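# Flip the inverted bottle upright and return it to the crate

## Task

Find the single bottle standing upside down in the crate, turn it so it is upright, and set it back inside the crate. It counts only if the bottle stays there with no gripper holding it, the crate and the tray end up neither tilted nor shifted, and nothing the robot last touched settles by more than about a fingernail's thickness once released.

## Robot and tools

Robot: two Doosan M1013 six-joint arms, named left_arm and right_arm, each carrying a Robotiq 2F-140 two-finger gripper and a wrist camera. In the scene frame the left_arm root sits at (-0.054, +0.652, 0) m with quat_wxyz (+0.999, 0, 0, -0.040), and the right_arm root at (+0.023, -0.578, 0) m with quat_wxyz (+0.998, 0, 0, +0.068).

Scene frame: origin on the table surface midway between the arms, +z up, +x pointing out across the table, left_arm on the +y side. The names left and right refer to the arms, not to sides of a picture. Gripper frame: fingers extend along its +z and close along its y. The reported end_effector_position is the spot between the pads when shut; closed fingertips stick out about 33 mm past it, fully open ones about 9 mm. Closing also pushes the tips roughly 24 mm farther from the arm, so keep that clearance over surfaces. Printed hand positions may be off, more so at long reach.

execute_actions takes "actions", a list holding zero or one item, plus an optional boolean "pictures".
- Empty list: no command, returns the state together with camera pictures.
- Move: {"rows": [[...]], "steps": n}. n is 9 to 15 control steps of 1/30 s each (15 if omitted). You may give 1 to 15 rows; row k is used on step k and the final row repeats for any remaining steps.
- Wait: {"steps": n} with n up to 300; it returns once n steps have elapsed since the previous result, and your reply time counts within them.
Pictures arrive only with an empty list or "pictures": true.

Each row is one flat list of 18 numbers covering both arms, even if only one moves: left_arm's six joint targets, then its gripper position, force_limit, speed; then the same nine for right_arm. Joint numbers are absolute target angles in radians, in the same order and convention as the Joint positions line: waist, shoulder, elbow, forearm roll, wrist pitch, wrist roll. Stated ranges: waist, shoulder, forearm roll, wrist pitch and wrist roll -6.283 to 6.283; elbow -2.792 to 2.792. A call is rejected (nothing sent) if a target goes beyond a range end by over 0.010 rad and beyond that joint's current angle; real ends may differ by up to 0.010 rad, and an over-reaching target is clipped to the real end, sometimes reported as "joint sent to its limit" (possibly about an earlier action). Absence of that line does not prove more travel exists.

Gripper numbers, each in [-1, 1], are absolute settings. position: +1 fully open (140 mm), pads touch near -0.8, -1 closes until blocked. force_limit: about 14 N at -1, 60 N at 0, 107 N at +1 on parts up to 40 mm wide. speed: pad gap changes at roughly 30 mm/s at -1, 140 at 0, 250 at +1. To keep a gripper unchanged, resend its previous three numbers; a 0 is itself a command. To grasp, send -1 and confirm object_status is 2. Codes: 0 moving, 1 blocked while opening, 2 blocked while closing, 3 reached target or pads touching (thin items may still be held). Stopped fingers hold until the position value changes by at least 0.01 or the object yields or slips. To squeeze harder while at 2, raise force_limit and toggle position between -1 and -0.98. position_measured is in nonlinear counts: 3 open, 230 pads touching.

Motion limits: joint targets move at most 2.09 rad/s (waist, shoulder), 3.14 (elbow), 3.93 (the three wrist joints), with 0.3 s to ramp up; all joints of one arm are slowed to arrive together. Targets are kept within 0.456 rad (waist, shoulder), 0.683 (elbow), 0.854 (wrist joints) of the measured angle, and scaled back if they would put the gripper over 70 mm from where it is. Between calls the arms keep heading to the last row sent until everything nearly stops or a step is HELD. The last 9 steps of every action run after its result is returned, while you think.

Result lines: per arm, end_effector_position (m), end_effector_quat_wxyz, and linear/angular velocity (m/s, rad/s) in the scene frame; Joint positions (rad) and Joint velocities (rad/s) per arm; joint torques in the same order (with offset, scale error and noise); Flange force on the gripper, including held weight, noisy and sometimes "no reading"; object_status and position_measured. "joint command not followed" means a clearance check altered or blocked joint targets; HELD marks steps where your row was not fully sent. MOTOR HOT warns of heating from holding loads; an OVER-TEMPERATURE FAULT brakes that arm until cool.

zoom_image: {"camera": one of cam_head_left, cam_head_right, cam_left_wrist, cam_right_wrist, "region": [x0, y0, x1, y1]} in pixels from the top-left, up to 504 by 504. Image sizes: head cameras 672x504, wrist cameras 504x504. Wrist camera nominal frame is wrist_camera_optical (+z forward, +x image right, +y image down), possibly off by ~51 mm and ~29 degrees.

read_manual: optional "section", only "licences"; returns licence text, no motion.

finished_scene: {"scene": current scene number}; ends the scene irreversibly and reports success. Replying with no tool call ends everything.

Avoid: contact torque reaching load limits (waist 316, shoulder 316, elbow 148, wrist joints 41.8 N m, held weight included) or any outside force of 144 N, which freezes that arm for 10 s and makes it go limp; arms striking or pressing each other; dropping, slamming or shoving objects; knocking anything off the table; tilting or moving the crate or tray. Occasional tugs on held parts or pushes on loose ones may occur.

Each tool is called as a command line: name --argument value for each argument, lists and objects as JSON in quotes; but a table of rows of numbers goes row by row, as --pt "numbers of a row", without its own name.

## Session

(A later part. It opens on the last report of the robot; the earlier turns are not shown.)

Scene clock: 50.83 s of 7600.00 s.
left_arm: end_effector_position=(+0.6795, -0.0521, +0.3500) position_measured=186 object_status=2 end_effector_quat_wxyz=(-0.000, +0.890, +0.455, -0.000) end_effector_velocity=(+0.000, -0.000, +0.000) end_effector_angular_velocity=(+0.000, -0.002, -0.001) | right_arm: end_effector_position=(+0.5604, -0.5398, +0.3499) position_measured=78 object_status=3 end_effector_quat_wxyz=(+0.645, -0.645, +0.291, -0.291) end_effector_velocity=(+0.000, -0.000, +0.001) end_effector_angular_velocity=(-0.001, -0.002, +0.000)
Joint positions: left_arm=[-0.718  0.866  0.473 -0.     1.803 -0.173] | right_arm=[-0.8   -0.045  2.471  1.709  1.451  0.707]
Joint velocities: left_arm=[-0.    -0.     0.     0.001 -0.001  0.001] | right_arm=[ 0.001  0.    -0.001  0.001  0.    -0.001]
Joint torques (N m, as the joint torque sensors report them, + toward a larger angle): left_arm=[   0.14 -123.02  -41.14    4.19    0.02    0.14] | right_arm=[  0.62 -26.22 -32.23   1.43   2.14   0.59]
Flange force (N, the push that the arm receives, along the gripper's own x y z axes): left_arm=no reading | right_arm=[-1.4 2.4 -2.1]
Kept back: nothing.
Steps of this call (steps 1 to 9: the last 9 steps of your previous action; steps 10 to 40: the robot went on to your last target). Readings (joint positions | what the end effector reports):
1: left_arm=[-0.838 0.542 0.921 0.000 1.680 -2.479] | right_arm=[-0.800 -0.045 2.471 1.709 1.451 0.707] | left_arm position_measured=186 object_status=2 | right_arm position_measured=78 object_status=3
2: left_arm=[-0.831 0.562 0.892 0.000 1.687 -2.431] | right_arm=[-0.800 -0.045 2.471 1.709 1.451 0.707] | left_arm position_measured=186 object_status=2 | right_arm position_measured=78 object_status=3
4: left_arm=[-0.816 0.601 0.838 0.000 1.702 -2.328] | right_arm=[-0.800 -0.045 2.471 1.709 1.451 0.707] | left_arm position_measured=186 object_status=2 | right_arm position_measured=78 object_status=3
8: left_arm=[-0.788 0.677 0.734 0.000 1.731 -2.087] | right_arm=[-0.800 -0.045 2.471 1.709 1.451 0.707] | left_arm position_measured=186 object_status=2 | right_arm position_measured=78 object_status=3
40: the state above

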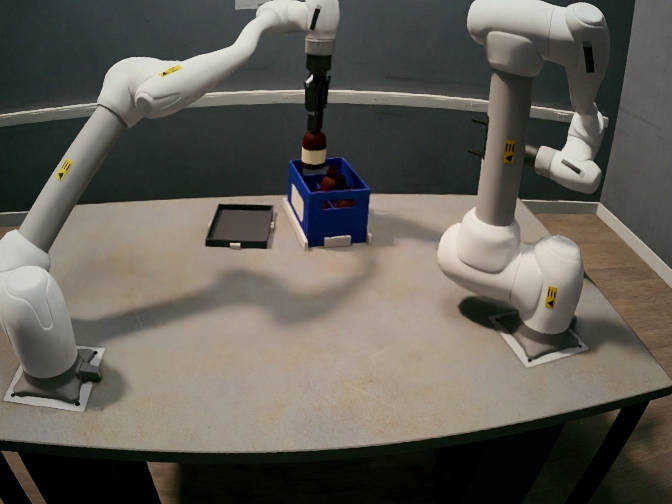

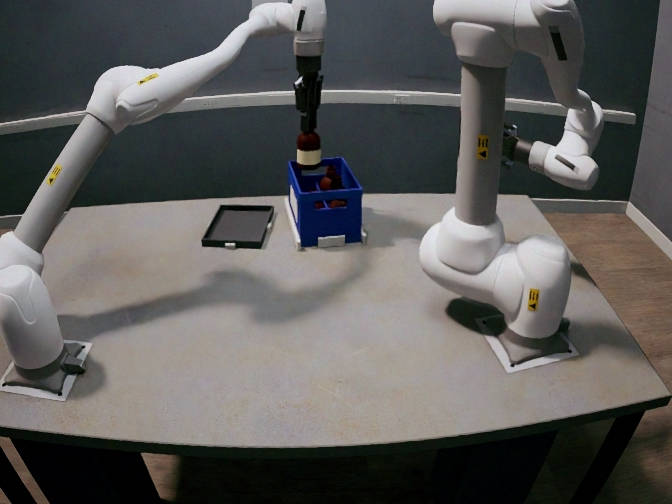

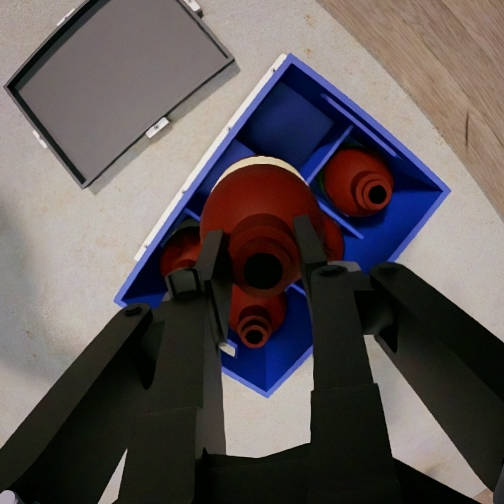

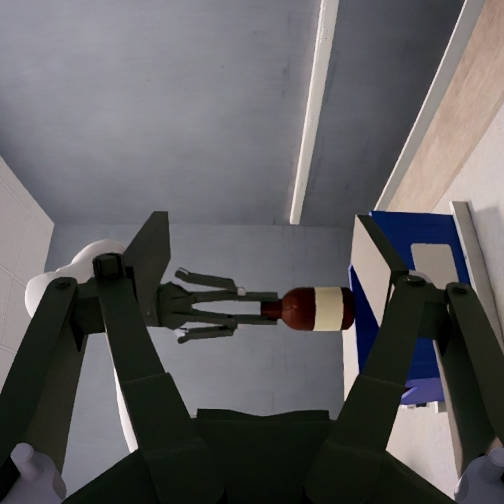

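execute_actions --actions '[{"rows": [[-0.6704,1.0268,0.1894,0,1.9254,-0.1244,-1,0.5,-0.8,-0.8,-0.0449,2.471,1.7094,1.4512,0.7072,0.4,0.7,-0.7]], "steps": 15}]'

execute_actions --actions '[{"steps": 20}]' --pictures true

zoom_image --camera "cam_left_wrist" --region '[130, 80, 400, 320]'

Scene clock: 52.03 s of 7600.00 s.
left_arm: end_effector_position=(+0.7109, -0.0497, +0.3443) position_measured=186 object_status=2 end_effector_quat_wxyz=(+0.000, +0.891, +0.455, -0.000) end_effector_velocity=(+0.318, +0.053, -0.095) end_effector_angular_velocity=(+0.012, +0.014, +0.007) | right_arm: end_effector_position=(+0.5604, -0.5398, +0.3499) position_measured=78 object_status=3 end_effector_quat_wxyz=(+0.645, -0.645, +0.291, -0.291) end_effector_velocity=(+0.000, +0.000, -0.000) end_effector_angular_velocity=(+0.001, +0.001, -0.000)
Joint positions: left_arm=[-0.695  0.945  0.334 -0.     1.863 -0.149] | right_arm=[-0.8   -0.045  2.471  1.709  1.451  0.707]
Joint velocities: left_arm=[ 0.251  0.829 -1.429 -0.001  0.619  0.244] | right_arm=[ 0.     0.001  0.     0.    -0.     0.   ]
Joint torques (N m, as the joint torque sensors report them, + toward a larger angle): left_arm=[  14.55 -102.4   -34.41    4.1     0.29    0.25] | right_arm=[  1.54 -26.   -32.18   1.36   2.14   0.48]
Flange force (N, the push that the arm receives, along the gripper's own x y z axes): left_arm=no reading | right_arm=[-1.3 2.0 -4.8]
Steps of this call (steps 1 to 30: the robot went on to your last target; steps 31 to 36: the first 6 steps of this action). Readings (joint positions | what the end effector reports):
31: left_arm=[-0.718 0.866 0.472 -0.000 1.803 -0.173] | right_arm=[-0.800 -0.045 2.471 1.709 1.451 0.707] | left_arm position_measured=186 object_status=2 | right_arm position_measured=78 object_status=3
32: left_arm=[-0.718 0.869 0.467 -0.000 1.805 -0.172] | right_arm=[-0.800 -0.045 2.471 1.709 1.451 0.707] | left_arm position_measured=186 object_status=2 | right_arm position_measured=78 object_status=3
34: left_arm=[-0.710 0.894 0.422 -0.000 1.825 -0.164] | right_arm=[-0.800 -0.045 2.471 1.709 1.451 0.707] | left_arm position_measured=186 object_status=2 | right_arm position_measured=78 object_status=3
36: the state above

Scene clock: 52.70 s of 7600.00 s.
left_arm: end_effector_position=(+0.7404, -0.0422, +0.3350) position_measured=186 object_status=2 end_effector_quat_wxyz=(+0.000, +0.891, +0.455, -0.000) end_effector_velocity=(+0.000, +0.000, -0.002) end_effector_angular_velocity=(+0.001, +0.002, -0.002) | right_arm: end_effector_position=(+0.5604, -0.5398, +0.3499) position_measured=78 object_status=3 end_effector_quat_wxyz=(+0.645, -0.645, +0.291, -0.291) end_effector_velocity=(-0.000, +0.000, +0.000) end_effector_angular_velocity=(-0.001, -0.000, +0.001)
Joint positions: left_arm=[-0.67   1.027  0.189 -0.     1.925 -0.124] | right_arm=[-0.8   -0.045  2.471  1.709  1.451  0.707]
Joint velocities: left_arm=[ 0.001  0.001  0.002 -0.    -0.     0.002] | right_arm=[ 0.001 -0.001 -0.    -0.    -0.     0.001]
Joint torques (N m, as the joint torque sensors report them, + toward a larger angle): left_arm=[   0.3  -132.11  -39.81    3.63    0.16    0.1 ] | right_arm=[  1.14 -25.65 -31.74   1.49   2.18   0.53]
Flange force (N, the push that the arm receives, along the gripper's own x y z axes): left_arm=no reading | right_arm=[-1.8 0.5 -3.8]
Kept back: nothing.
Steps of this call (steps 1 to 9: the last 9 steps of your previous action; steps 10 to 20: the robot went on to your last target). Readings (joint positions | what the end effector reports):
1: left_arm=[-0.687 0.971 0.289 -0.000 1.882 -0.141] | right_arm=[-0.800 -0.045 2.471 1.709 1.451 0.707] | left_arm position_measured=186 object_status=2 | right_arm position_measured=78 object_status=3
2: left_arm=[-0.681 0.992 0.252 -0.000 1.898 -0.135] | right_arm=[-0.800 -0.045 2.471 1.709 1.451 0.707] | left_arm position_measured=186 object_status=2 | right_arm position_measured=78 object_status=3
4: left_arm=[-0.673 1.018 0.206 -0.000 1.918 -0.127] | right_arm=[-0.800 -0.045 2.471 1.709 1.451 0.707] | left_arm position_measured=186 object_status=2 | right_arm position_measured=78 object_status=3
8: left_arm=[-0.671 1.026 0.191 -0.000 1.925 -0.125] | right_arm=[-0.800 -0.045 2.471 1.709 1.451 0.707] | left_arm position_measured=186 object_status=2 | right_arm position_measured=78 object_status=3
20: the state above

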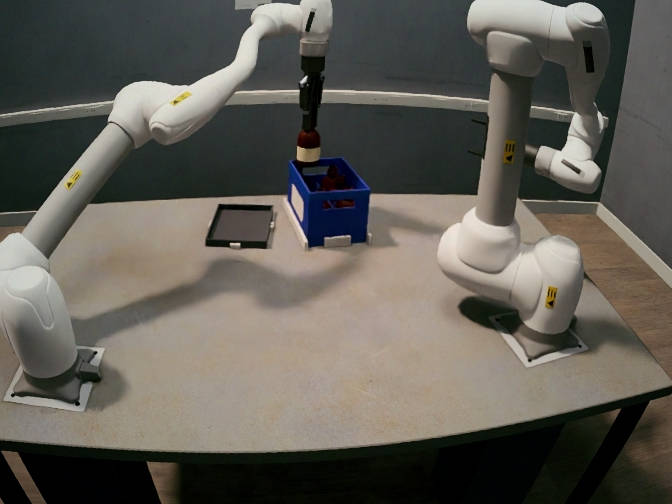

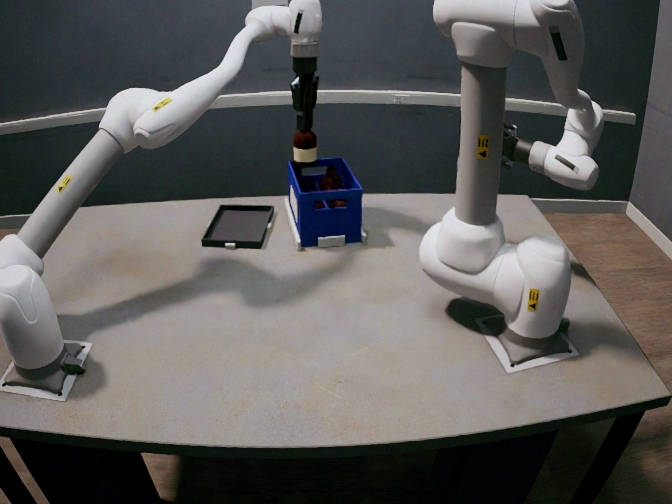

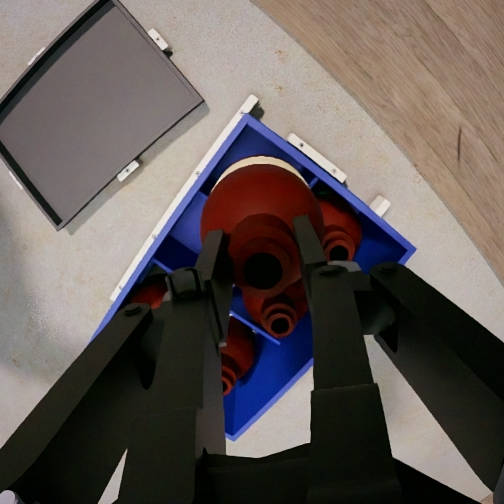

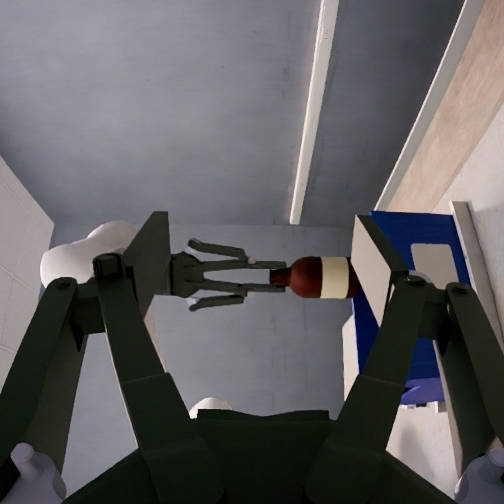

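Region (130, 80, 400, 320) of cam_left_wrist's 504x504 image, scaled by 1.867, with more detail than that image has.

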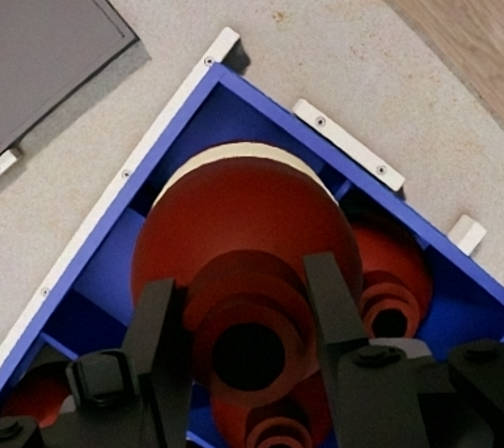

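execute_actions --actions '[{"rows": [[-0.6703,1.0185,0.2178,0,1.9053,-0.1244,-1,0.5,-0.8,-0.8,-0.0449,2.471,1.7094,1.4512,0.7072,0.4,0.7,-0.7],[-0.6703,1.0185,0.2178,0,1.9053,-0.1244,-1,0.5,-0.8,-0.8,-0.0449,2.471,1.7094,1.4512,0.7072,0.4,0.7,-0.7],[-0.6703,1.0102,0.2462,0,1.8852,-0.1244,-1,0.5,-0.8,-0.8,-0.0449,2.471,1.7094,1.4512,0.7072,0.4,0.7,-0.7],[-0.6703,1.0102,0.2462,0,1.8852,-0.1244,-1,0.5,-0.8,-0.8,-0.0449,2.471,1.7094,1.4512,0.7072,0.4,0.7,-0.7],[-0.6703,0.9996,0.2788,0,1.8632,-0.1244,-1,0.5,-0.8,-0.8,-0.0449,2.471,1.7094,1.4512,0.7072,0.4,0.7,-0.7],[-0.6703,0.9996,0.2788,0,1.8632,-0.1244,-1,0.5,-0.8,-0.8,-0.0449,2.471,1.7094,1.4512,0.7072,0.4,0.7,-0.7],[-0.6703,0.9891,0.3113,0,1.8412,-0.1244,-1,0.5,-0.8,-0.8,-0.0449,2.471,1.7094,1.4512,0.7072,0.4,0.7,-0.7],[-0.6703,0.9891,0.3113,0,1.8412,-0.1244,-1,0.5,-0.8,-0.8,-0.0449,2.471,1.7094,1.4512,0.7072,0.4,0.7,-0.7],[-0.6703,0.9816,0.3381,0,1.8218,-0.1244,-1,0.5,-0.8,-0.8,-0.0449,2.471,1.7094,1.4512,0.7072,0.4,0.7,-0.7],[-0.6703,0.9816,0.3381,0,1.8218,-0.1244,-1,0.5,-0.8,-0.8,-0.0449,2.471,1.7094,1.4512,0.7072,0.4,0.7,-0.7],[-0.6703,0.9742,0.3650,0,1.8025,-0.1244,-1,0.5,-0.8,-0.8,-0.0449,2.471,1.7094,1.4512,0.7072,0.4,0.7,-0.7],[-0.6703,0.9742,0.3650,0,1.8025,-0.1244,-1,0.5,-0.8,-0.8,-0.0449,2.471,1.7094,1.4512,0.7072,0.4,0.7,-0.7],[-0.6703,0.9667,0.3918,0,1.7831,-0.1244,-1,0.5,-0.8,-0.8,-0.0449,2.471,1.7094,1.4512,0.7072,0.4,0.7,-0.7]], "steps": 15}]'

execute_actions --actions '[{"steps": 18}]' --pictures true

zoom_image --camera "cam_left_wrist" --region '[130, 80, 400, 320]'

Scene clock: 54.33 s of 7600.00 s.
left_arm: end_effector_position=(+0.7417, -0.0431, +0.3250) position_measured=186 object_status=2 end_effector_quat_wxyz=(-0.000, +0.890, +0.455, -0.000) end_effector_velocity=(+0.006, -0.007, -0.080) end_effector_angular_velocity=(-0.002, -0.004, +0.000) | right_arm: end_effector_position=(+0.5604, -0.5398, +0.3499) position_measured=78 object_status=3 end_effector_quat_wxyz=(+0.645, -0.645, +0.291, -0.291) end_effector_velocity=(-0.000, +0.000, -0.000) end_effector_angular_velocity=(-0.001, -0.000, +0.001)
Joint positions: left_arm=[-0.67   1.013  0.235  0.     1.893 -0.124] | right_arm=[-0.8   -0.045  2.471  1.709  1.451  0.707]
Joint velocities: left_arm=[-0.001 -0.124  0.398  0.001 -0.278 -0.001] | right_arm=[ 0.    -0.     0.    -0.001  0.    -0.   ]
Joint torques (N m, as the joint torque sensors report them, + toward a larger angle): left_arm=[   0.25 -129.83  -38.7     4.26   -0.53    0.17] | right_arm=[  1.47 -25.66 -32.42   1.45   1.96   0.53]
Flange force (N, the push that the arm receives, along the gripper's own x y z axes): left_arm=no reading | right_arm=[-2.3 1.2 -5.4]
Steps of this call (steps 1 to 15: the robot went on to your last target; steps 16 to 43: nothing new was sent; steps 44 to 49: the first 6 steps of this action). Readings (joint positions | what the end effector reports):
44: left_arm=[-0.670 1.027 0.190 0.000 1.925 -0.124] | right_arm=[-0.800 -0.045 2.471 1.709 1.451 0.707] | left_arm position_measured=186 object_status=2 | right_arm position_measured=78 object_status=3
45: left_arm=[-0.670 1.025 0.194 0.000 1.923 -0.124] | right_arm=[-0.800 -0.045 2.471 1.709 1.451 0.707] | left_arm position_measured=186 object_status=2 | right_arm position_measured=78 object_status=3
47: left_arm=[-0.670 1.020 0.212 0.000 1.910 -0.124] | right_arm=[-0.800 -0.045 2.471 1.709 1.451 0.707] | left_arm position_measured=186 object_status=2 | right_arm position_measured=78 object_status=3
49: the state above

Scene clock: 54.93 s of 7600.00 s.
left_arm: end_effector_position=(+0.7420, -0.0434, +0.2901) position_measured=186 object_status=2 end_effector_quat_wxyz=(+0.000, +0.890, +0.455, +0.000) end_effector_velocity=(+0.001, +0.001, -0.002) end_effector_angular_velocity=(+0.000, +0.000, +0.001) | right_arm: end_effector_position=(+0.5604, -0.5398, +0.3499) position_measured=78 object_status=3 end_effector_quat_wxyz=(+0.645, -0.645, +0.291, -0.291) end_effector_velocity=(-0.000, +0.000, +0.000) end_effector_angular_velocity=(+0.000, -0.001, -0.000)
Joint positions: left_arm=[-0.67   0.967  0.391  0.     1.783 -0.124] | right_arm=[-0.8   -0.045  2.471  1.709  1.451  0.707]
Joint velocities: left_arm=[ 0.001 -0.002  0.007  0.    -0.005  0.001] | right_arm=[ 0.    -0.001  0.001  0.001  0.    -0.   ]
Joint torques (N m, as the joint torque sensors report them, + toward a larger angle): left_arm=[  -0.2  -131.59  -42.42    4.28    0.15    0.1 ] | right_arm=[  1.03 -25.42 -32.35   1.35   2.08   0.56]
Flange force (N, the push that the arm receives, along the gripper's own x y z axes): left_arm=no reading | right_arm=[-3.4 0.4 -3.8]
Kept back: nothing.
Steps of this call (steps 1 to 9: the last 9 steps of your previous action; steps 10 to 18: the robot went on to your last target). Readings (joint positions | what the end effector reports):
1: left_arm=[-0.670 1.009 0.248 0.000 1.884 -0.124] | right_arm=[-0.800 -0.045 2.471 1.709 1.451 0.707] | left_arm position_measured=186 object_status=2 | right_arm position_measured=78 object_status=3
2: left_arm=[-0.670 1.005 0.263 0.000 1.874 -0.124] | right_arm=[-0.800 -0.045 2.471 1.709 1.451 0.707] | left_arm position_measured=186 object_status=2 | right_arm position_measured=78 object_status=3
4: left_arm=[-0.670 0.995 0.292 0.000 1.854 -0.124] | right_arm=[-0.800 -0.045 2.471 1.709 1.451 0.707] | left_arm position_measured=186 object_status=2 | right_arm position_measured=78 object_status=3
8: left_arm=[-0.670 0.979 0.349 0.000 1.814 -0.124] | right_arm=[-0.800 -0.045 2.471 1.709 1.451 0.707] | left_arm position_measured=186 object_status=2 | right_arm position_measured=78 object_status=3
18: the state above

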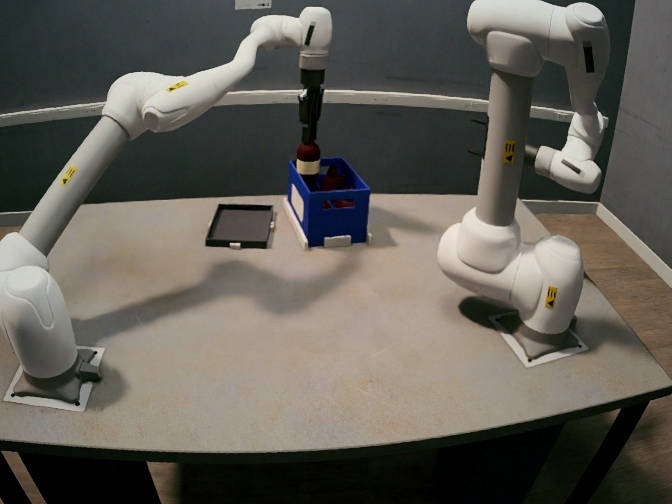

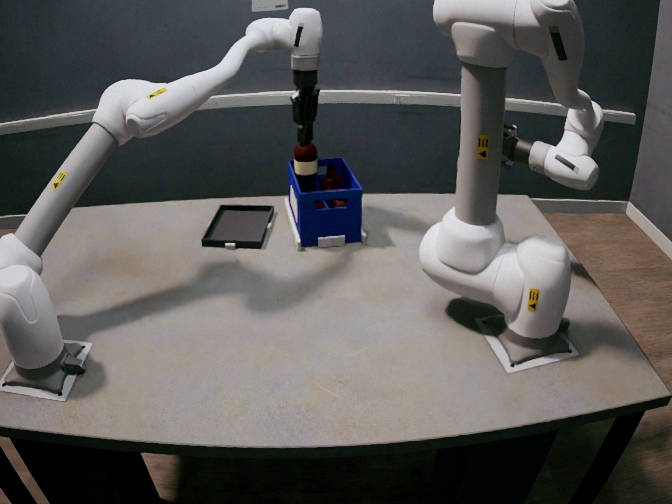

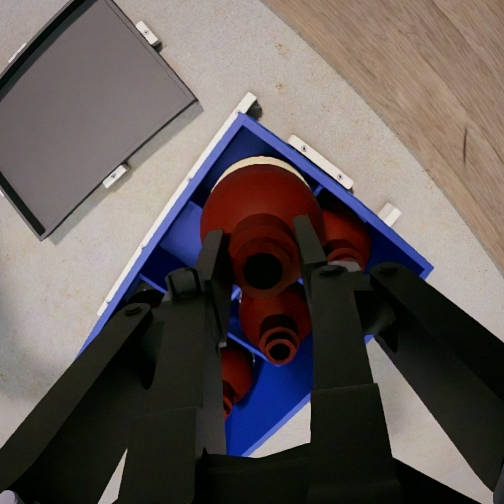

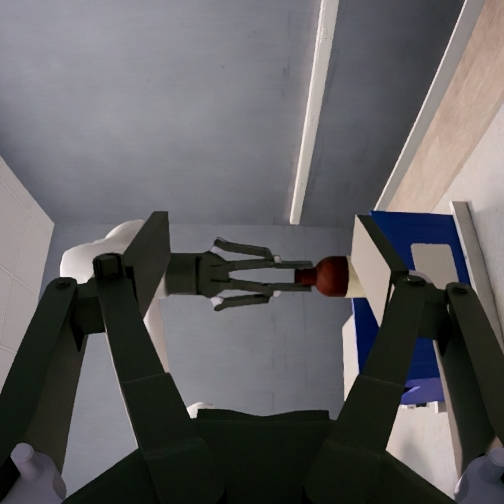

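Region (130, 80, 400, 320) of cam_left_wrist's 504x504 image, scaled by 1.867, with more detail than that image has.

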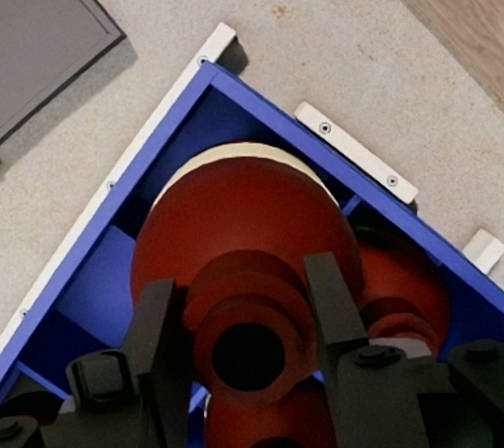

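execute_actions --actions '[{"rows": [[-0.6690,0.9634,0.4073,0,1.7710,-0.1230,-1,0.5,-0.8,-0.8,-0.0449,2.471,1.7094,1.4512,0.7072,0.4,0.7,-0.7],[-0.6684,0.9600,0.4227,0,1.7588,-0.1225,-1,0.5,-0.8,-0.8,-0.0449,2.471,1.7094,1.4512,0.7072,0.4,0.7,-0.7],[-0.6684,0.9567,0.4382,0,1.7467,-0.1225,-1,0.5,-0.8,-0.8,-0.0449,2.471,1.7094,1.4512,0.7072,0.4,0.7,-0.7],[-0.6684,0.9534,0.4537,0,1.7346,-0.1225,-1,0.5,-0.8,-0.8,-0.0449,2.471,1.7094,1.4512,0.7072,0.4,0.7,-0.7],[-0.6684,0.9500,0.4691,0,1.7224,-0.1225,-1,0.5,-0.8,-0.8,-0.0449,2.471,1.7094,1.4512,0.7072,0.4,0.7,-0.7],[-0.6684,0.9467,0.4846,0,1.7103,-0.1225,-1,0.5,-0.8,-0.8,-0.0449,2.471,1.7094,1.4512,0.7072,0.4,0.7,-0.7],[-0.6684,0.9447,0.4966,0,1.7003,-0.1225,-1,0.5,-0.8,-0.8,-0.0449,2.471,1.7094,1.4512,0.7072,0.4,0.7,-0.7],[-0.6684,0.9428,0.5085,0,1.6903,-0.1225,-1,0.5,-0.8,-0.8,-0.0449,2.471,1.7094,1.4512,0.7072,0.4,0.7,-0.7],[-0.6684,0.9411,0.5205,0,1.6800,-0.1225,-1,0.5,-0.8,-0.8,-0.0449,2.471,1.7094,1.4512,0.7072,0.4,0.7,-0.7],[-0.6684,0.9395,0.5324,0,1.6697,-0.1225,-1,0.5,-0.8,-0.8,-0.0449,2.471,1.7094,1.4512,0.7072,0.4,0.7,-0.7],[-0.6684,0.9380,0.5444,0,1.6592,-0.1225,-1,0.5,-0.8,-0.8,-0.0449,2.471,1.7094,1.4512,0.7072,0.4,0.7,-0.7],[-0.6684,0.9367,0.5563,0,1.6486,-0.1225,-1,0.5,-0.8,-0.8,-0.0449,2.471,1.7094,1.4512,0.7072,0.4,0.7,-0.7],[-0.6684,0.9354,0.5683,0,1.6379,-0.1225,-1,0.5,-0.8,-0.8,-0.0449,2.471,1.7094,1.4512,0.7072,0.4,0.7,-0.7],[-0.6684,0.9343,0.5802,0,1.6271,-0.1225,-1,0.5,-0.8,-0.8,-0.0449,2.471,1.7094,1.4512,0.7072,0.4,0.7,-0.7]], "steps": 15}]'

execute_actions --actions '[{"steps": 18}]' --pictures true

zoom_image --camera "cam_left_wrist" --region '[130, 80, 400, 320]'

Scene clock: 56.67 s of 7600.00 s.
left_arm: end_effector_position=(+0.7433, -0.0425, +0.2763) position_measured=186 object_status=2 end_effector_quat_wxyz=(+0.000, +0.890, +0.455, +0.000) end_effector_velocity=(+0.004, +0.003, -0.121) end_effector_angular_velocity=(-0.000, +0.000, -0.000) | right_arm: end_effector_position=(+0.5604, -0.5398, +0.3499) position_measured=78 object_status=3 end_effector_quat_wxyz=(+0.645, -0.645, +0.291, -0.291) end_effector_velocity=(-0.000, -0.000, -0.001) end_effector_angular_velocity=(+0.000, +0.001, -0.000)
Joint positions: left_arm=[-0.669  0.958  0.434 -0.     1.75  -0.123] | right_arm=[-0.8   -0.045  2.471  1.709  1.451  0.707]
Joint velocities: left_arm=[ 0.005 -0.081  0.376 -0.    -0.295  0.005] | right_arm=[-0.     0.001  0.    -0.    -0.     0.   ]
Joint torques (N m, as the joint torque sensors report them, + toward a larger angle): left_arm=[  -1.27 -128.76  -40.46    3.93   -0.17    0.42] | right_arm=[  1.97 -25.57 -32.27   1.38   2.16   0.53]
Flange force (N, the push that the arm receives, along the gripper's own x y z axes): left_arm=no reading | right_arm=[-2.0 1.3 -6.3]
Steps of this call (steps 1 to 15: the robot went on to your last target; steps 16 to 46: nothing new was sent; steps 47 to 52: the first 6 steps of this action). Readings (joint positions | what the end effector reports):
47: left_arm=[-0.670 0.967 0.392 0.000 1.783 -0.124] | right_arm=[-0.800 -0.045 2.471 1.709 1.451 0.707] | left_arm position_measured=186 object_status=2 | right_arm position_measured=78 object_status=3
48: left_arm=[-0.670 0.966 0.395 -0.000 1.780 -0.124] | right_arm=[-0.800 -0.045 2.471 1.709 1.451 0.707] | left_arm position_measured=186 object_status=2 | right_arm position_measured=78 object_status=3
50: left_arm=[-0.669 0.963 0.411 0.000 1.768 -0.123] | right_arm=[-0.800 -0.045 2.471 1.709 1.451 0.707] | left_arm position_measured=186 object_status=2 | right_arm position_measured=78 object_status=3
52: the state above

Scene clock: 57.27 s of 7600.00 s.
left_arm: end_effector_position=(+0.7433, -0.0419, +0.2203) position_measured=186 object_status=2 end_effector_quat_wxyz=(+0.000, +0.890, +0.455, -0.000) end_effector_velocity=(-0.001, -0.000, -0.004) end_effector_angular_velocity=(+0.001, +0.000, -0.002) | right_arm: end_effector_position=(+0.5604, -0.5398, +0.3499) position_measured=78 object_status=3 end_effector_quat_wxyz=(+0.645, -0.645, +0.291, -0.291) end_effector_velocity=(+0.000, -0.000, +0.000) end_effector_angular_velocity=(-0.001, -0.001, -0.000)
Joint positions: left_arm=[-0.668  0.934  0.58  -0.     1.628 -0.123] | right_arm=[-0.8   -0.045  2.471  1.709  1.451  0.707]
Joint velocities: left_arm=[-0.001 -0.001  0.008  0.001 -0.006  0.001] | right_arm=[ 0.     0.    -0.     0.    -0.    -0.001]
Joint torques (N m, as the joint torque sensors report them, + toward a larger angle): left_arm=[   0.92 -129.43  -39.58    4.37    0.85   -0.02] | right_arm=[  1.11 -26.18 -32.03   1.48   2.16   0.55]
Flange force (N, the push that the arm receives, along the gripper's own x y z axes): left_arm=no reading | right_arm=[-1.0 1.9 -3.7]
Kept back: nothing.
Steps of this call (steps 1 to 9: the last 9 steps of your previous action; steps 10 to 18: the robot went on to your last target). Readings (joint positions | what the end effector reports):
1: left_arm=[-0.669 0.955 0.447 -0.000 1.739 -0.123] | right_arm=[-0.800 -0.045 2.471 1.709 1.451 0.707] | left_arm position_measured=186 object_status=2 | right_arm position_measured=78 object_status=3
2: left_arm=[-0.669 0.952 0.461 -0.000 1.729 -0.123] | right_arm=[-0.800 -0.045 2.471 1.709 1.451 0.707] | left_arm position_measured=186 object_status=2 | right_arm position_measured=78 object_status=3
4: left_arm=[-0.668 0.947 0.487 -0.000 1.707 -0.123] | right_arm=[-0.800 -0.045 2.471 1.709 1.451 0.707] | left_arm position_measured=186 object_status=2 | right_arm position_measured=78 object_status=3
8: left_arm=[-0.668 0.939 0.537 0.000 1.665 -0.123] | right_arm=[-0.800 -0.045 2.471 1.709 1.451 0.707] | left_arm position_measured=186 object_status=2 | right_arm position_measured=78 object_status=3
18: the state above

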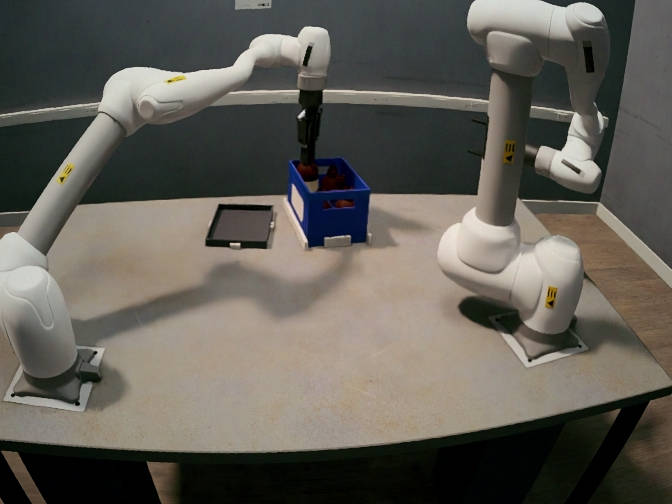

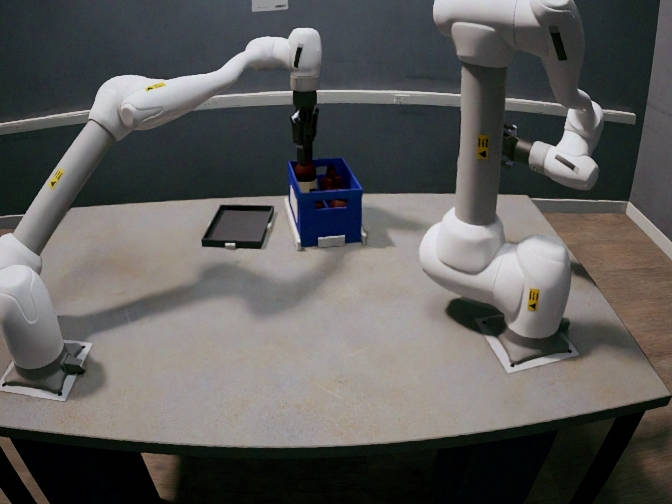

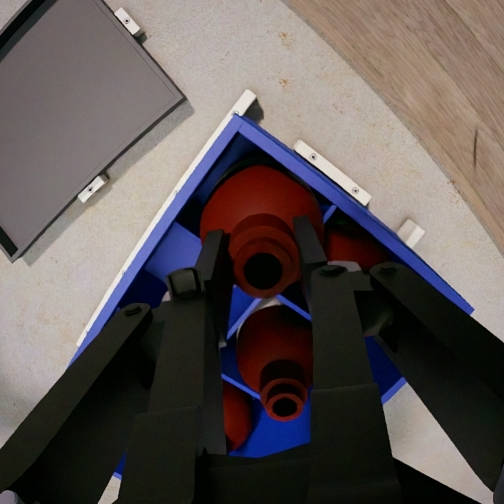

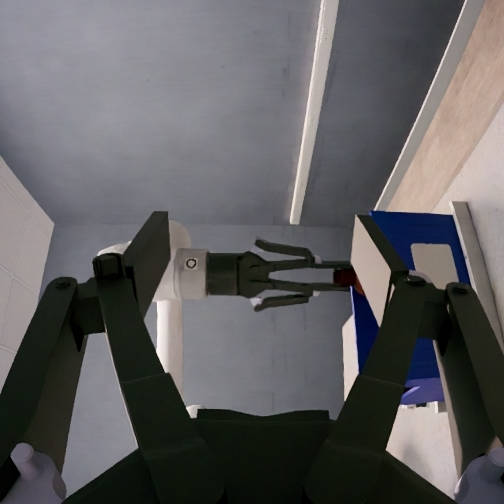

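Region (130, 80, 400, 320) of cam_left_wrist's 504x504 image, scaled by 1.867, with more detail than that image has.

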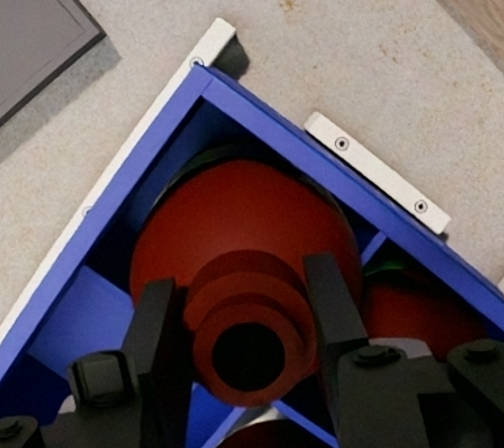

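execute_actions --actions '[{"rows": [[-0.6684,0.9282,0.5917,0,1.6217,-0.1225,-1,0.5,-0.8,-0.8,-0.0449,2.471,1.7094,1.4512,0.7072,0.4,0.7,-0.7],[-0.6684,0.9221,0.6033,0,1.6162,-0.1225,-1,0.5,-0.8,-0.8,-0.0449,2.471,1.7094,1.4512,0.7072,0.4,0.7,-0.7],[-0.6684,0.9221,0.6033,0,1.6162,-0.1225,-1,0.5,-0.8,-0.8,-0.0449,2.471,1.7094,1.4512,0.7072,0.4,0.7,-0.7],[-0.6684,0.9221,0.6033,0,1.6162,-0.1225,-1,0.5,-0.8,-0.8,-0.0449,2.471,1.7094,1.4512,0.7072,0.4,0.7,-0.7],[-0.6684,0.9221,0.6033,0,1.6162,-0.1225,-1,0.5,-0.8,-0.8,-0.0449,2.471,1.7094,1.4512,0.7072,0.4,0.7,-0.7],[-0.6684,0.9213,0.6134,0,1.6069,-0.1225,-1,0.5,-0.8,-0.8,-0.0449,2.471,1.7094,1.4512,0.7072,0.4,0.7,-0.7],[-0.6684,0.9205,0.6235,0,1.5976,-0.1225,-1,0.5,-0.8,-0.8,-0.0449,2.471,1.7094,1.4512,0.7072,0.4,0.7,-0.7],[-0.6684,0.9198,0.6336,0,1.5882,-0.1225,-1,0.5,-0.8,-0.8,-0.0449,2.471,1.7094,1.4512,0.7072,0.4,0.7,-0.7],[-0.6684,0.9191,0.6437,0,1.5788,-0.1225,-1,0.5,-0.8,-0.8,-0.0449,2.471,1.7094,1.4512,0.7072,0.4,0.7,-0.7],[-0.6684,0.9185,0.6538,0,1.5693,-0.1225,-1,0.5,-0.8,-0.8,-0.0449,2.471,1.7094,1.4512,0.7072,0.4,0.7,-0.7],[-0.6684,0.9180,0.6639,0,1.5597,-0.1225,-1,0.5,-0.8,-0.8,-0.0449,2.471,1.7094,1.4512,0.7072,0.4,0.7,-0.7],[-0.6684,0.9175,0.6740,0,1.5501,-0.1225,-1,0.5,-0.8,-0.8,-0.0449,2.471,1.7094,1.4512,0.7072,0.4,0.7,-0.7],[-0.6684,0.9171,0.6841,0,1.5404,-0.1225,-1,0.5,-0.8,-0.8,-0.0449,2.471,1.7094,1.4512,0.7072,0.4,0.7,-0.7]], "steps": 15}]'

execute_actions --actions '[{"steps": 18}]' --pictures true

zoom_image --camera "cam_left_wrist" --region '[130, 80, 400, 320]'

Scene clock: 59.47 s of 7600.00 s.
left_arm: end_effector_position=(+0.7408, -0.0395, +0.2200) position_measured=186 object_status=2 end_effector_quat_wxyz=(+0.000, +0.890, +0.455, +0.000) end_effector_velocity=(-0.007, +0.005, -0.012) end_effector_angular_velocity=(-0.002, +0.000, -0.001) | right_arm: end_effector_position=(+0.5604, -0.5398, +0.3499) position_measured=78 object_status=3 end_effector_quat_wxyz=(+0.645, -0.645, +0.291, -0.291) end_effector_velocity=(-0.000, +0.000, +0.000) end_effector_angular_velocity=(-0.000, -0.000, -0.000)
Joint positions: left_arm=[-0.668  0.924  0.599  0.     1.618 -0.122] | right_arm=[-0.8   -0.045  2.471  1.709  1.451  0.707]
Joint velocities: left_arm=[-0.001 -0.028  0.073 -0.002 -0.047  0.   ] | right_arm=[ 0.    -0.001  0.     0.     0.     0.   ]
Joint torques (N m, as the joint torque sensors report them, + toward a larger angle): left_arm=[  -0.41 -125.43  -42.48    3.9     0.1    -0.04] | right_arm=[  1.14 -26.32 -32.29   1.43   2.13   0.45]
Flange force (N, the push that the arm receives, along the gripper's own x y z axes): left_arm=no reading | right_arm=[-1.7 1.7 -3.8]
Steps of this call (steps 1 to 15: the robot went on to your last target; steps 16 to 60: nothing new was sent; steps 61 to 66: the first 6 steps of this action). Readings (joint positions | what the end effector reports):
61: left_arm=[-0.668 0.934 0.580 0.000 1.627 -0.122] | right_arm=[-0.800 -0.045 2.471 1.709 1.451 0.707] | left_arm position_measured=186 object_status=2 | right_arm position_measured=78 object_status=3
62: left_arm=[-0.668 0.933 0.583 0.000 1.626 -0.122] | right_arm=[-0.800 -0.045 2.471 1.709 1.451 0.707] | left_arm position_measured=186 object_status=2 | right_arm position_measured=78 object_status=3
64: left_arm=[-0.668 0.927 0.593 0.000 1.621 -0.122] | right_arm=[-0.800 -0.045 2.471 1.709 1.451 0.707] | left_arm position_measured=186 object_status=2 | right_arm position_measured=78 object_status=3
66: the state above

Scene clock: 60.07 s of 7600.00 s.
left_arm: end_effector_position=(+0.7391, -0.0380, +0.1802) position_measured=186 object_status=2 end_effector_quat_wxyz=(+0.000, +0.890, +0.455, +0.000) end_effector_velocity=(+0.000, +0.000, -0.002) end_effector_angular_velocity=(+0.001, -0.000, +0.000) | right_arm: end_effector_position=(+0.5604, -0.5398, +0.3499) position_measured=78 object_status=3 end_effector_quat_wxyz=(+0.645, -0.645, +0.291, -0.291) end_effector_velocity=(-0.000, +0.000, +0.001) end_effector_angular_velocity=(+0.000, -0.000, +0.000)
Joint positions: left_arm=[-0.668  0.917  0.684  0.     1.541 -0.122] | right_arm=[-0.8   -0.045  2.471  1.709  1.451  0.707]
Joint velocities: left_arm=[ 0.    -0.     0.004  0.001 -0.003 -0.   ] | right_arm=[ 0.    -0.001 -0.    -0.     0.     0.001]
Joint torques (N m, as the joint torque sensors report them, + toward a larger angle): left_arm=[   0.16 -127.82  -44.53    4.31    0.21    0.1 ] | right_arm=[  0.78 -26.17 -32.23   1.46   2.09   0.56]
Flange force (N, the push that the arm receives, along the gripper's own x y z axes): left_arm=[0.1 -4.4 5.0] | right_arm=[-1.6 2.0 -2.9]
Kept back: nothing.
Steps of this call (steps 1 to 9: the last 9 steps of your previous action; steps 10 to 18: the robot went on to your last target). Readings (joint positions | what the end effector reports):
1: left_arm=[-0.668 0.923 0.603 0.000 1.615 -0.122] | right_arm=[-0.800 -0.045 2.471 1.709 1.451 0.707] | left_arm position_measured=186 object_status=2 | right_arm position_measured=78 object_status=3
2: left_arm=[-0.668 0.922 0.608 0.000 1.611 -0.122] | right_arm=[-0.800 -0.045 2.471 1.709 1.451 0.707] | left_arm position_measured=186 object_status=2 | right_arm position_measured=78 object_status=3
4: left_arm=[-0.668 0.921 0.623 0.000 1.597 -0.122] | right_arm=[-0.800 -0.045 2.471 1.709 1.451 0.707] | left_arm position_measured=186 object_status=2 | right_arm position_measured=78 object_status=3
8: left_arm=[-0.668 0.918 0.660 0.000 1.563 -0.122] | right_arm=[-0.800 -0.045 2.471 1.709 1.451 0.707] | left_arm position_measured=186 object_status=2 | right_arm position_measured=78 object_status=3
18: the state above

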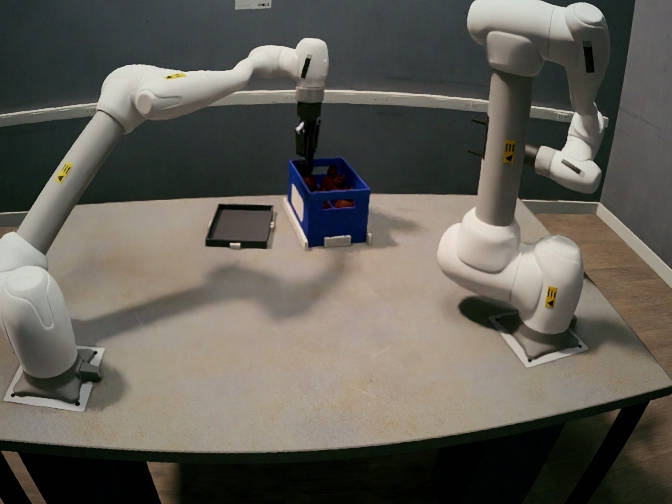

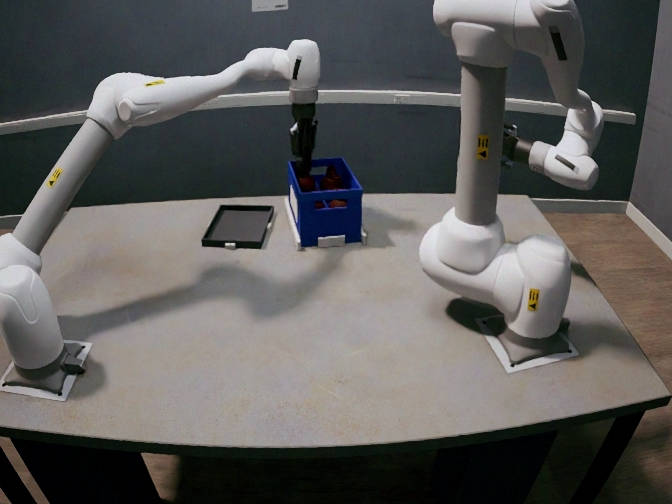

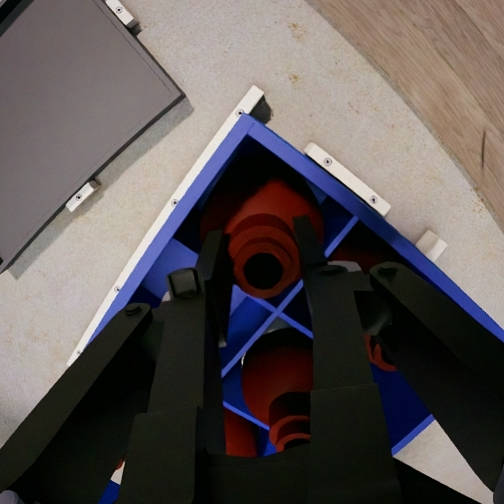

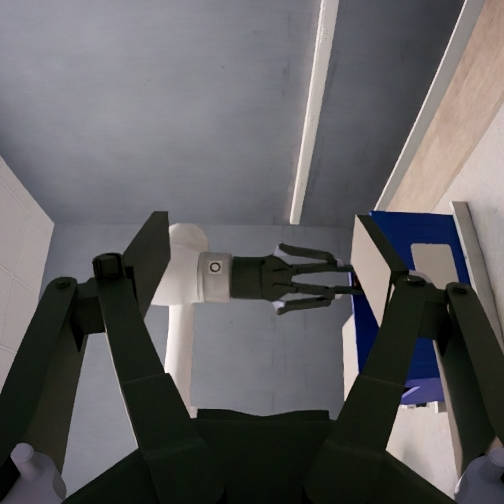

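Region (130, 80, 400, 320) of cam_left_wrist's 504x504 image, scaled by 1.867, with more detail than that image has.

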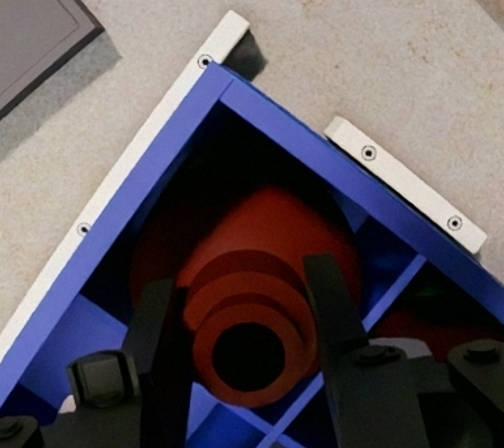

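execute_actions --actions '[{"rows": [[-0.6684,0.9174,0.6880,0,1.5362,-0.1225,-1,0.5,-0.8,-0.8,-0.0449,2.471,1.7094,1.4512,0.7072,0.4,0.7,-0.7],[-0.6684,0.9177,0.6920,0,1.5320,-0.1225,-1,0.5,-0.8,-0.8,-0.0449,2.471,1.7094,1.4512,0.7072,0.4,0.7,-0.7],[-0.6684,0.9179,0.6959,0,1.5278,-0.1225,-1,0.5,-0.8,-0.8,-0.0449,2.471,1.7094,1.4512,0.7072,0.4,0.7,-0.7],[-0.6684,0.9182,0.6998,0,1.5236,-0.1225,-1,0.5,-0.8,-0.8,-0.0449,2.471,1.7094,1.4512,0.7072,0.4,0.7,-0.7],[-0.6684,0.9184,0.7030,0,1.5202,-0.1225,-1,0.5,-0.8,-0.8,-0.0449,2.471,1.7094,1.4512,0.7072,0.4,0.7,-0.7],[-0.6684,0.9186,0.7061,0,1.5169,-0.1225,-1,0.5,-0.8,-0.8,-0.0449,2.471,1.7094,1.4512,0.7072,0.4,0.7,-0.7]], "steps": 12}]'

execute_actions --actions '[{"steps": 15}]'

execute_actions --actions '[{"rows": [[-0.6684,0.9191,0.7124,0,1.5101,-0.1225,-1,0.5,-0.8,-0.8,-0.0449,2.471,1.7094,1.4512,0.7072,0.4,0.7,-0.7]], "steps": 10}]'

execute_actions --actions '[{"steps": 14}]'

Scene clock: 61.03 s of 7600.00 s.
left_arm: end_effector_position=(+0.7391, -0.0380, +0.1783) position_measured=186 object_status=2 end_effector_quat_wxyz=(+0.000, +0.890, +0.455, +0.000) end_effector_velocity=(-0.001, +0.000, -0.042) end_effector_angular_velocity=(+0.001, +0.001, -0.000) | right_arm: end_effector_position=(+0.5604, -0.5398, +0.3499) position_measured=78 object_status=3 end_effector_quat_wxyz=(+0.645, -0.645, +0.291, -0.291) end_effector_velocity=(-0.000, +0.000, +0.001) end_effector_angular_velocity=(-0.000, -0.001, +0.000)
Joint positions: left_arm=[-0.668  0.917  0.687  0.     1.537 -0.122] | right_arm=[-0.8   -0.045  2.471  1.709  1.451  0.707]
Joint velocities: left_arm=[-0.001  0.003  0.07   0.    -0.071 -0.001] | right_arm=[ 0.    -0.001 -0.     0.     0.     0.001]
Joint torques (N m, as the joint torque sensors report them, + toward a larger angle): left_arm=[   0.26 -120.74  -40.28    4.08    0.18    0.15] | right_arm=[  1.82 -25.71 -32.38   1.42   2.15   0.58]
Flange force (N, the push that the arm receives, along the gripper's own x y z axes): left_arm=[-0.4 -1.4 1.4] | right_arm=[-2.3 1.1 -6.1]
Steps of this call (steps 1 to 15: the robot went on to your last target; steps 16 to 26: nothing new was sent; steps 27 to 29: the first 3 steps of this action). Readings (joint positions | what the end effector reports):
27: left_arm=[-0.668 0.917 0.684 0.000 1.540 -0.123] | right_arm=[-0.800 -0.045 2.471 1.709 1.451 0.707] | left_arm position_measured=186 object_status=2 | right_arm position_measured=78 object_status=3
28: left_arm=[-0.668 0.917 0.685 0.000 1.539 -0.122] | right_arm=[-0.800 -0.045 2.471 1.709 1.451 0.707] | left_arm position_measured=186 object_status=2 | right_arm position_measured=78 object_status=3
29: the state above

Scene clock: 61.53 s of 7600.00 s.
left_arm: end_effector_position=(+0.7391, -0.0380, +0.1663) position_measured=186 object_status=2 end_effector_quat_wxyz=(+0.000, +0.890, +0.455, +0.000) end_effector_velocity=(+0.001, +0.001, -0.001) end_effector_angular_velocity=(+0.000, -0.001, +0.000) | right_arm: end_effector_position=(+0.5604, -0.5398, +0.3499) position_measured=78 object_status=3 end_effector_quat_wxyz=(+0.645, -0.645, +0.291, -0.291) end_effector_velocity=(+0.000, -0.000, +0.000) end_effector_angular_velocity=(+0.000, -0.000, +0.000)
Joint positions: left_arm=[-0.668  0.919  0.706 -0.     1.517 -0.122] | right_arm=[-0.8   -0.045  2.471  1.709  1.451  0.707]
Joint velocities: left_arm=[ 0.001  0.001  0.001  0.001 -0.002  0.   ] | right_arm=[ 0.     0.001 -0.001  0.     0.     0.   ]
Joint torques (N m, as the joint torque sensors report them, + toward a larger angle): left_arm=[   1.49 -116.9   -36.58    4.71   -0.05    0.27] | right_arm=[  1.25 -26.18 -32.03   1.37   2.09   0.58]
Flange force (N, the push that the arm receives, along the gripper's own x y z axes): left_arm=[-1.8 6.4 -8.5] | right_arm=[-1.0 2.2 -4.0]
Kept back: nothing.
Steps of this call (steps 1 to 9: the last 9 steps of your previous action; steps 10 to 15: the robot went on to your last target). Readings (joint positions | what the end effector reports):
1: left_arm=[-0.668 0.917 0.690 0.000 1.534 -0.122] | right_arm=[-0.800 -0.045 2.471 1.709 1.451 0.707] | left_arm position_measured=186 object_status=2 | right_arm position_measured=78 object_status=3
2: left_arm=[-0.668 0.918 0.693 0.000 1.531 -0.122] | right_arm=[-0.800 -0.045 2.471 1.709 1.451 0.707] | left_arm position_measured=186 object_status=2 | right_arm position_measured=78 object_status=3
4: left_arm=[-0.668 0.918 0.699 0.000 1.524 -0.122] | right_arm=[-0.800 -0.045 2.471 1.709 1.451 0.707] | left_arm position_measured=186 object_status=2 | right_arm position_measured=78 object_status=3
8: left_arm=[-0.668 0.918 0.705 0.000 1.518 -0.123] | right_arm=[-0.800 -0.045 2.471 1.709 1.451 0.707] | left_arm position_measured=186 object_status=2 | right_arm position_measured=78 object_status=3
15: the state above

Scene clock: 61.57 s of 7600.00 s.
left_arm: end_effector_position=(+0.7391, -0.0380, +0.1662) position_measured=186 object_status=2 end_effector_quat_wxyz=(+0.000, +0.890, +0.455, +0.000) end_effector_velocity=(+0.000, -0.000, -0.011) end_effector_angular_velocity=(-0.002, -0.001, -0.002) | right_arm: end_effector_position=(+0.5604, -0.5398, +0.3499) position_measured=78 object_status=3 end_effector_quat_wxyz=(+0.645, -0.645, +0.291, -0.291) end_effector_velocity=(-0.000, +0.000, -0.000) end_effector_angular_velocity=(+0.000, +0.001, -0.001)
Joint positions: left_arm=[-0.668  0.919  0.706 -0.     1.517 -0.122] | right_arm=[-0.8   -0.045  2.471  1.709  1.451  0.707]
Joint velocities: left_arm=[ 0.     0.001  0.018 -0.    -0.021  0.002] | right_arm=[-0.    -0.001  0.001  0.    -0.001  0.001]
Joint torques (N m, as the joint torque sensors report them, + toward a larger angle): left_arm=[   2.32 -115.09  -36.16    4.77   -0.3    -0.01] | right_arm=[  1.78 -25.5  -32.42   1.45   2.06   0.6 ]
Flange force (N, the push that the arm receives, along the gripper's own x y z axes): left_arm=[-2.8 3.1 -9.6] | right_arm=[-3.0 0.8 -6.3]
Steps of this call (step 1: the first step of this action). Readings (joint positions | what the end effector reports):
1: the state above

Scene clock: 62.03 s of 7600.00 s.
left_arm: end_effector_position=(+0.7392, -0.0381, +0.1627) position_measured=186 object_status=2 end_effector_quat_wxyz=(+0.000, +0.890, +0.455, +0.000) end_effector_velocity=(-0.001, +0.000, -0.002) end_effector_angular_velocity=(+0.002, +0.002, -0.002) | right_arm: end_effector_position=(+0.5604, -0.5398, +0.3499) position_measured=78 object_status=3 end_effector_quat_wxyz=(+0.645, -0.645, +0.291, -0.291) end_effector_velocity=(-0.000, +0.000, -0.001) end_effector_angular_velocity=(+0.001, +0.002, +0.001)
Joint positions: left_arm=[-0.668  0.919  0.712 -0.     1.51  -0.122] | right_arm=[-0.8   -0.045  2.471  1.709  1.451  0.707]
Joint velocities: left_arm=[-0.     0.001  0.002  0.001  0.     0.001] | right_arm=[ 0.     0.     0.001 -0.001 -0.     0.001]
Joint torques (N m, as the joint torque sensors report them, + toward a larger angle): left_arm=[ 1.65 21.19 29.71  4.98 -2.35  0.15] | right_arm=[  1.63 -25.96 -31.9    1.4    2.15   0.56]
Flange force (N, the push that the arm receives, along the gripper's own x y z axes): left_arm=[0.0 -21.5 -132.9] | right_arm=[-1.1 1.5 -5.0]
Kept back: nothing.
Steps of this call (steps 1 to 9: the last 9 steps of your previous action; steps 10 to 14: the robot went on to your last target). Readings (joint positions | what the end effector reports):
1: left_arm=[-0.668 0.919 0.707 -0.000 1.515 -0.123] | right_arm=[-0.800 -0.045 2.471 1.709 1.451 0.707] | left_arm position_measured=186 object_status=2 | right_arm position_measured=78 object_status=3
2: left_arm=[-0.668 0.918 0.709 -0.000 1.514 -0.122] | right_arm=[-0.800 -0.045 2.471 1.709 1.451 0.707] | left_arm position_measured=186 object_status=2 | right_arm position_measured=78 object_status=3
4: left_arm=[-0.668 0.918 0.710 -0.000 1.512 -0.122] | right_arm=[-0.800 -0.045 2.471 1.709 1.451 0.707] | left_arm position_measured=186 object_status=2 | right_arm position_measured=78 object_status=3
8: left_arm=[-0.668 0.918 0.711 -0.000 1.510 -0.123] | right_arm=[-0.800 -0.045 2.471 1.709 1.451 0.707] | left_arm position_measured=186 object_status=2 | right_arm position_measured=78 object_status=3
14: the state above


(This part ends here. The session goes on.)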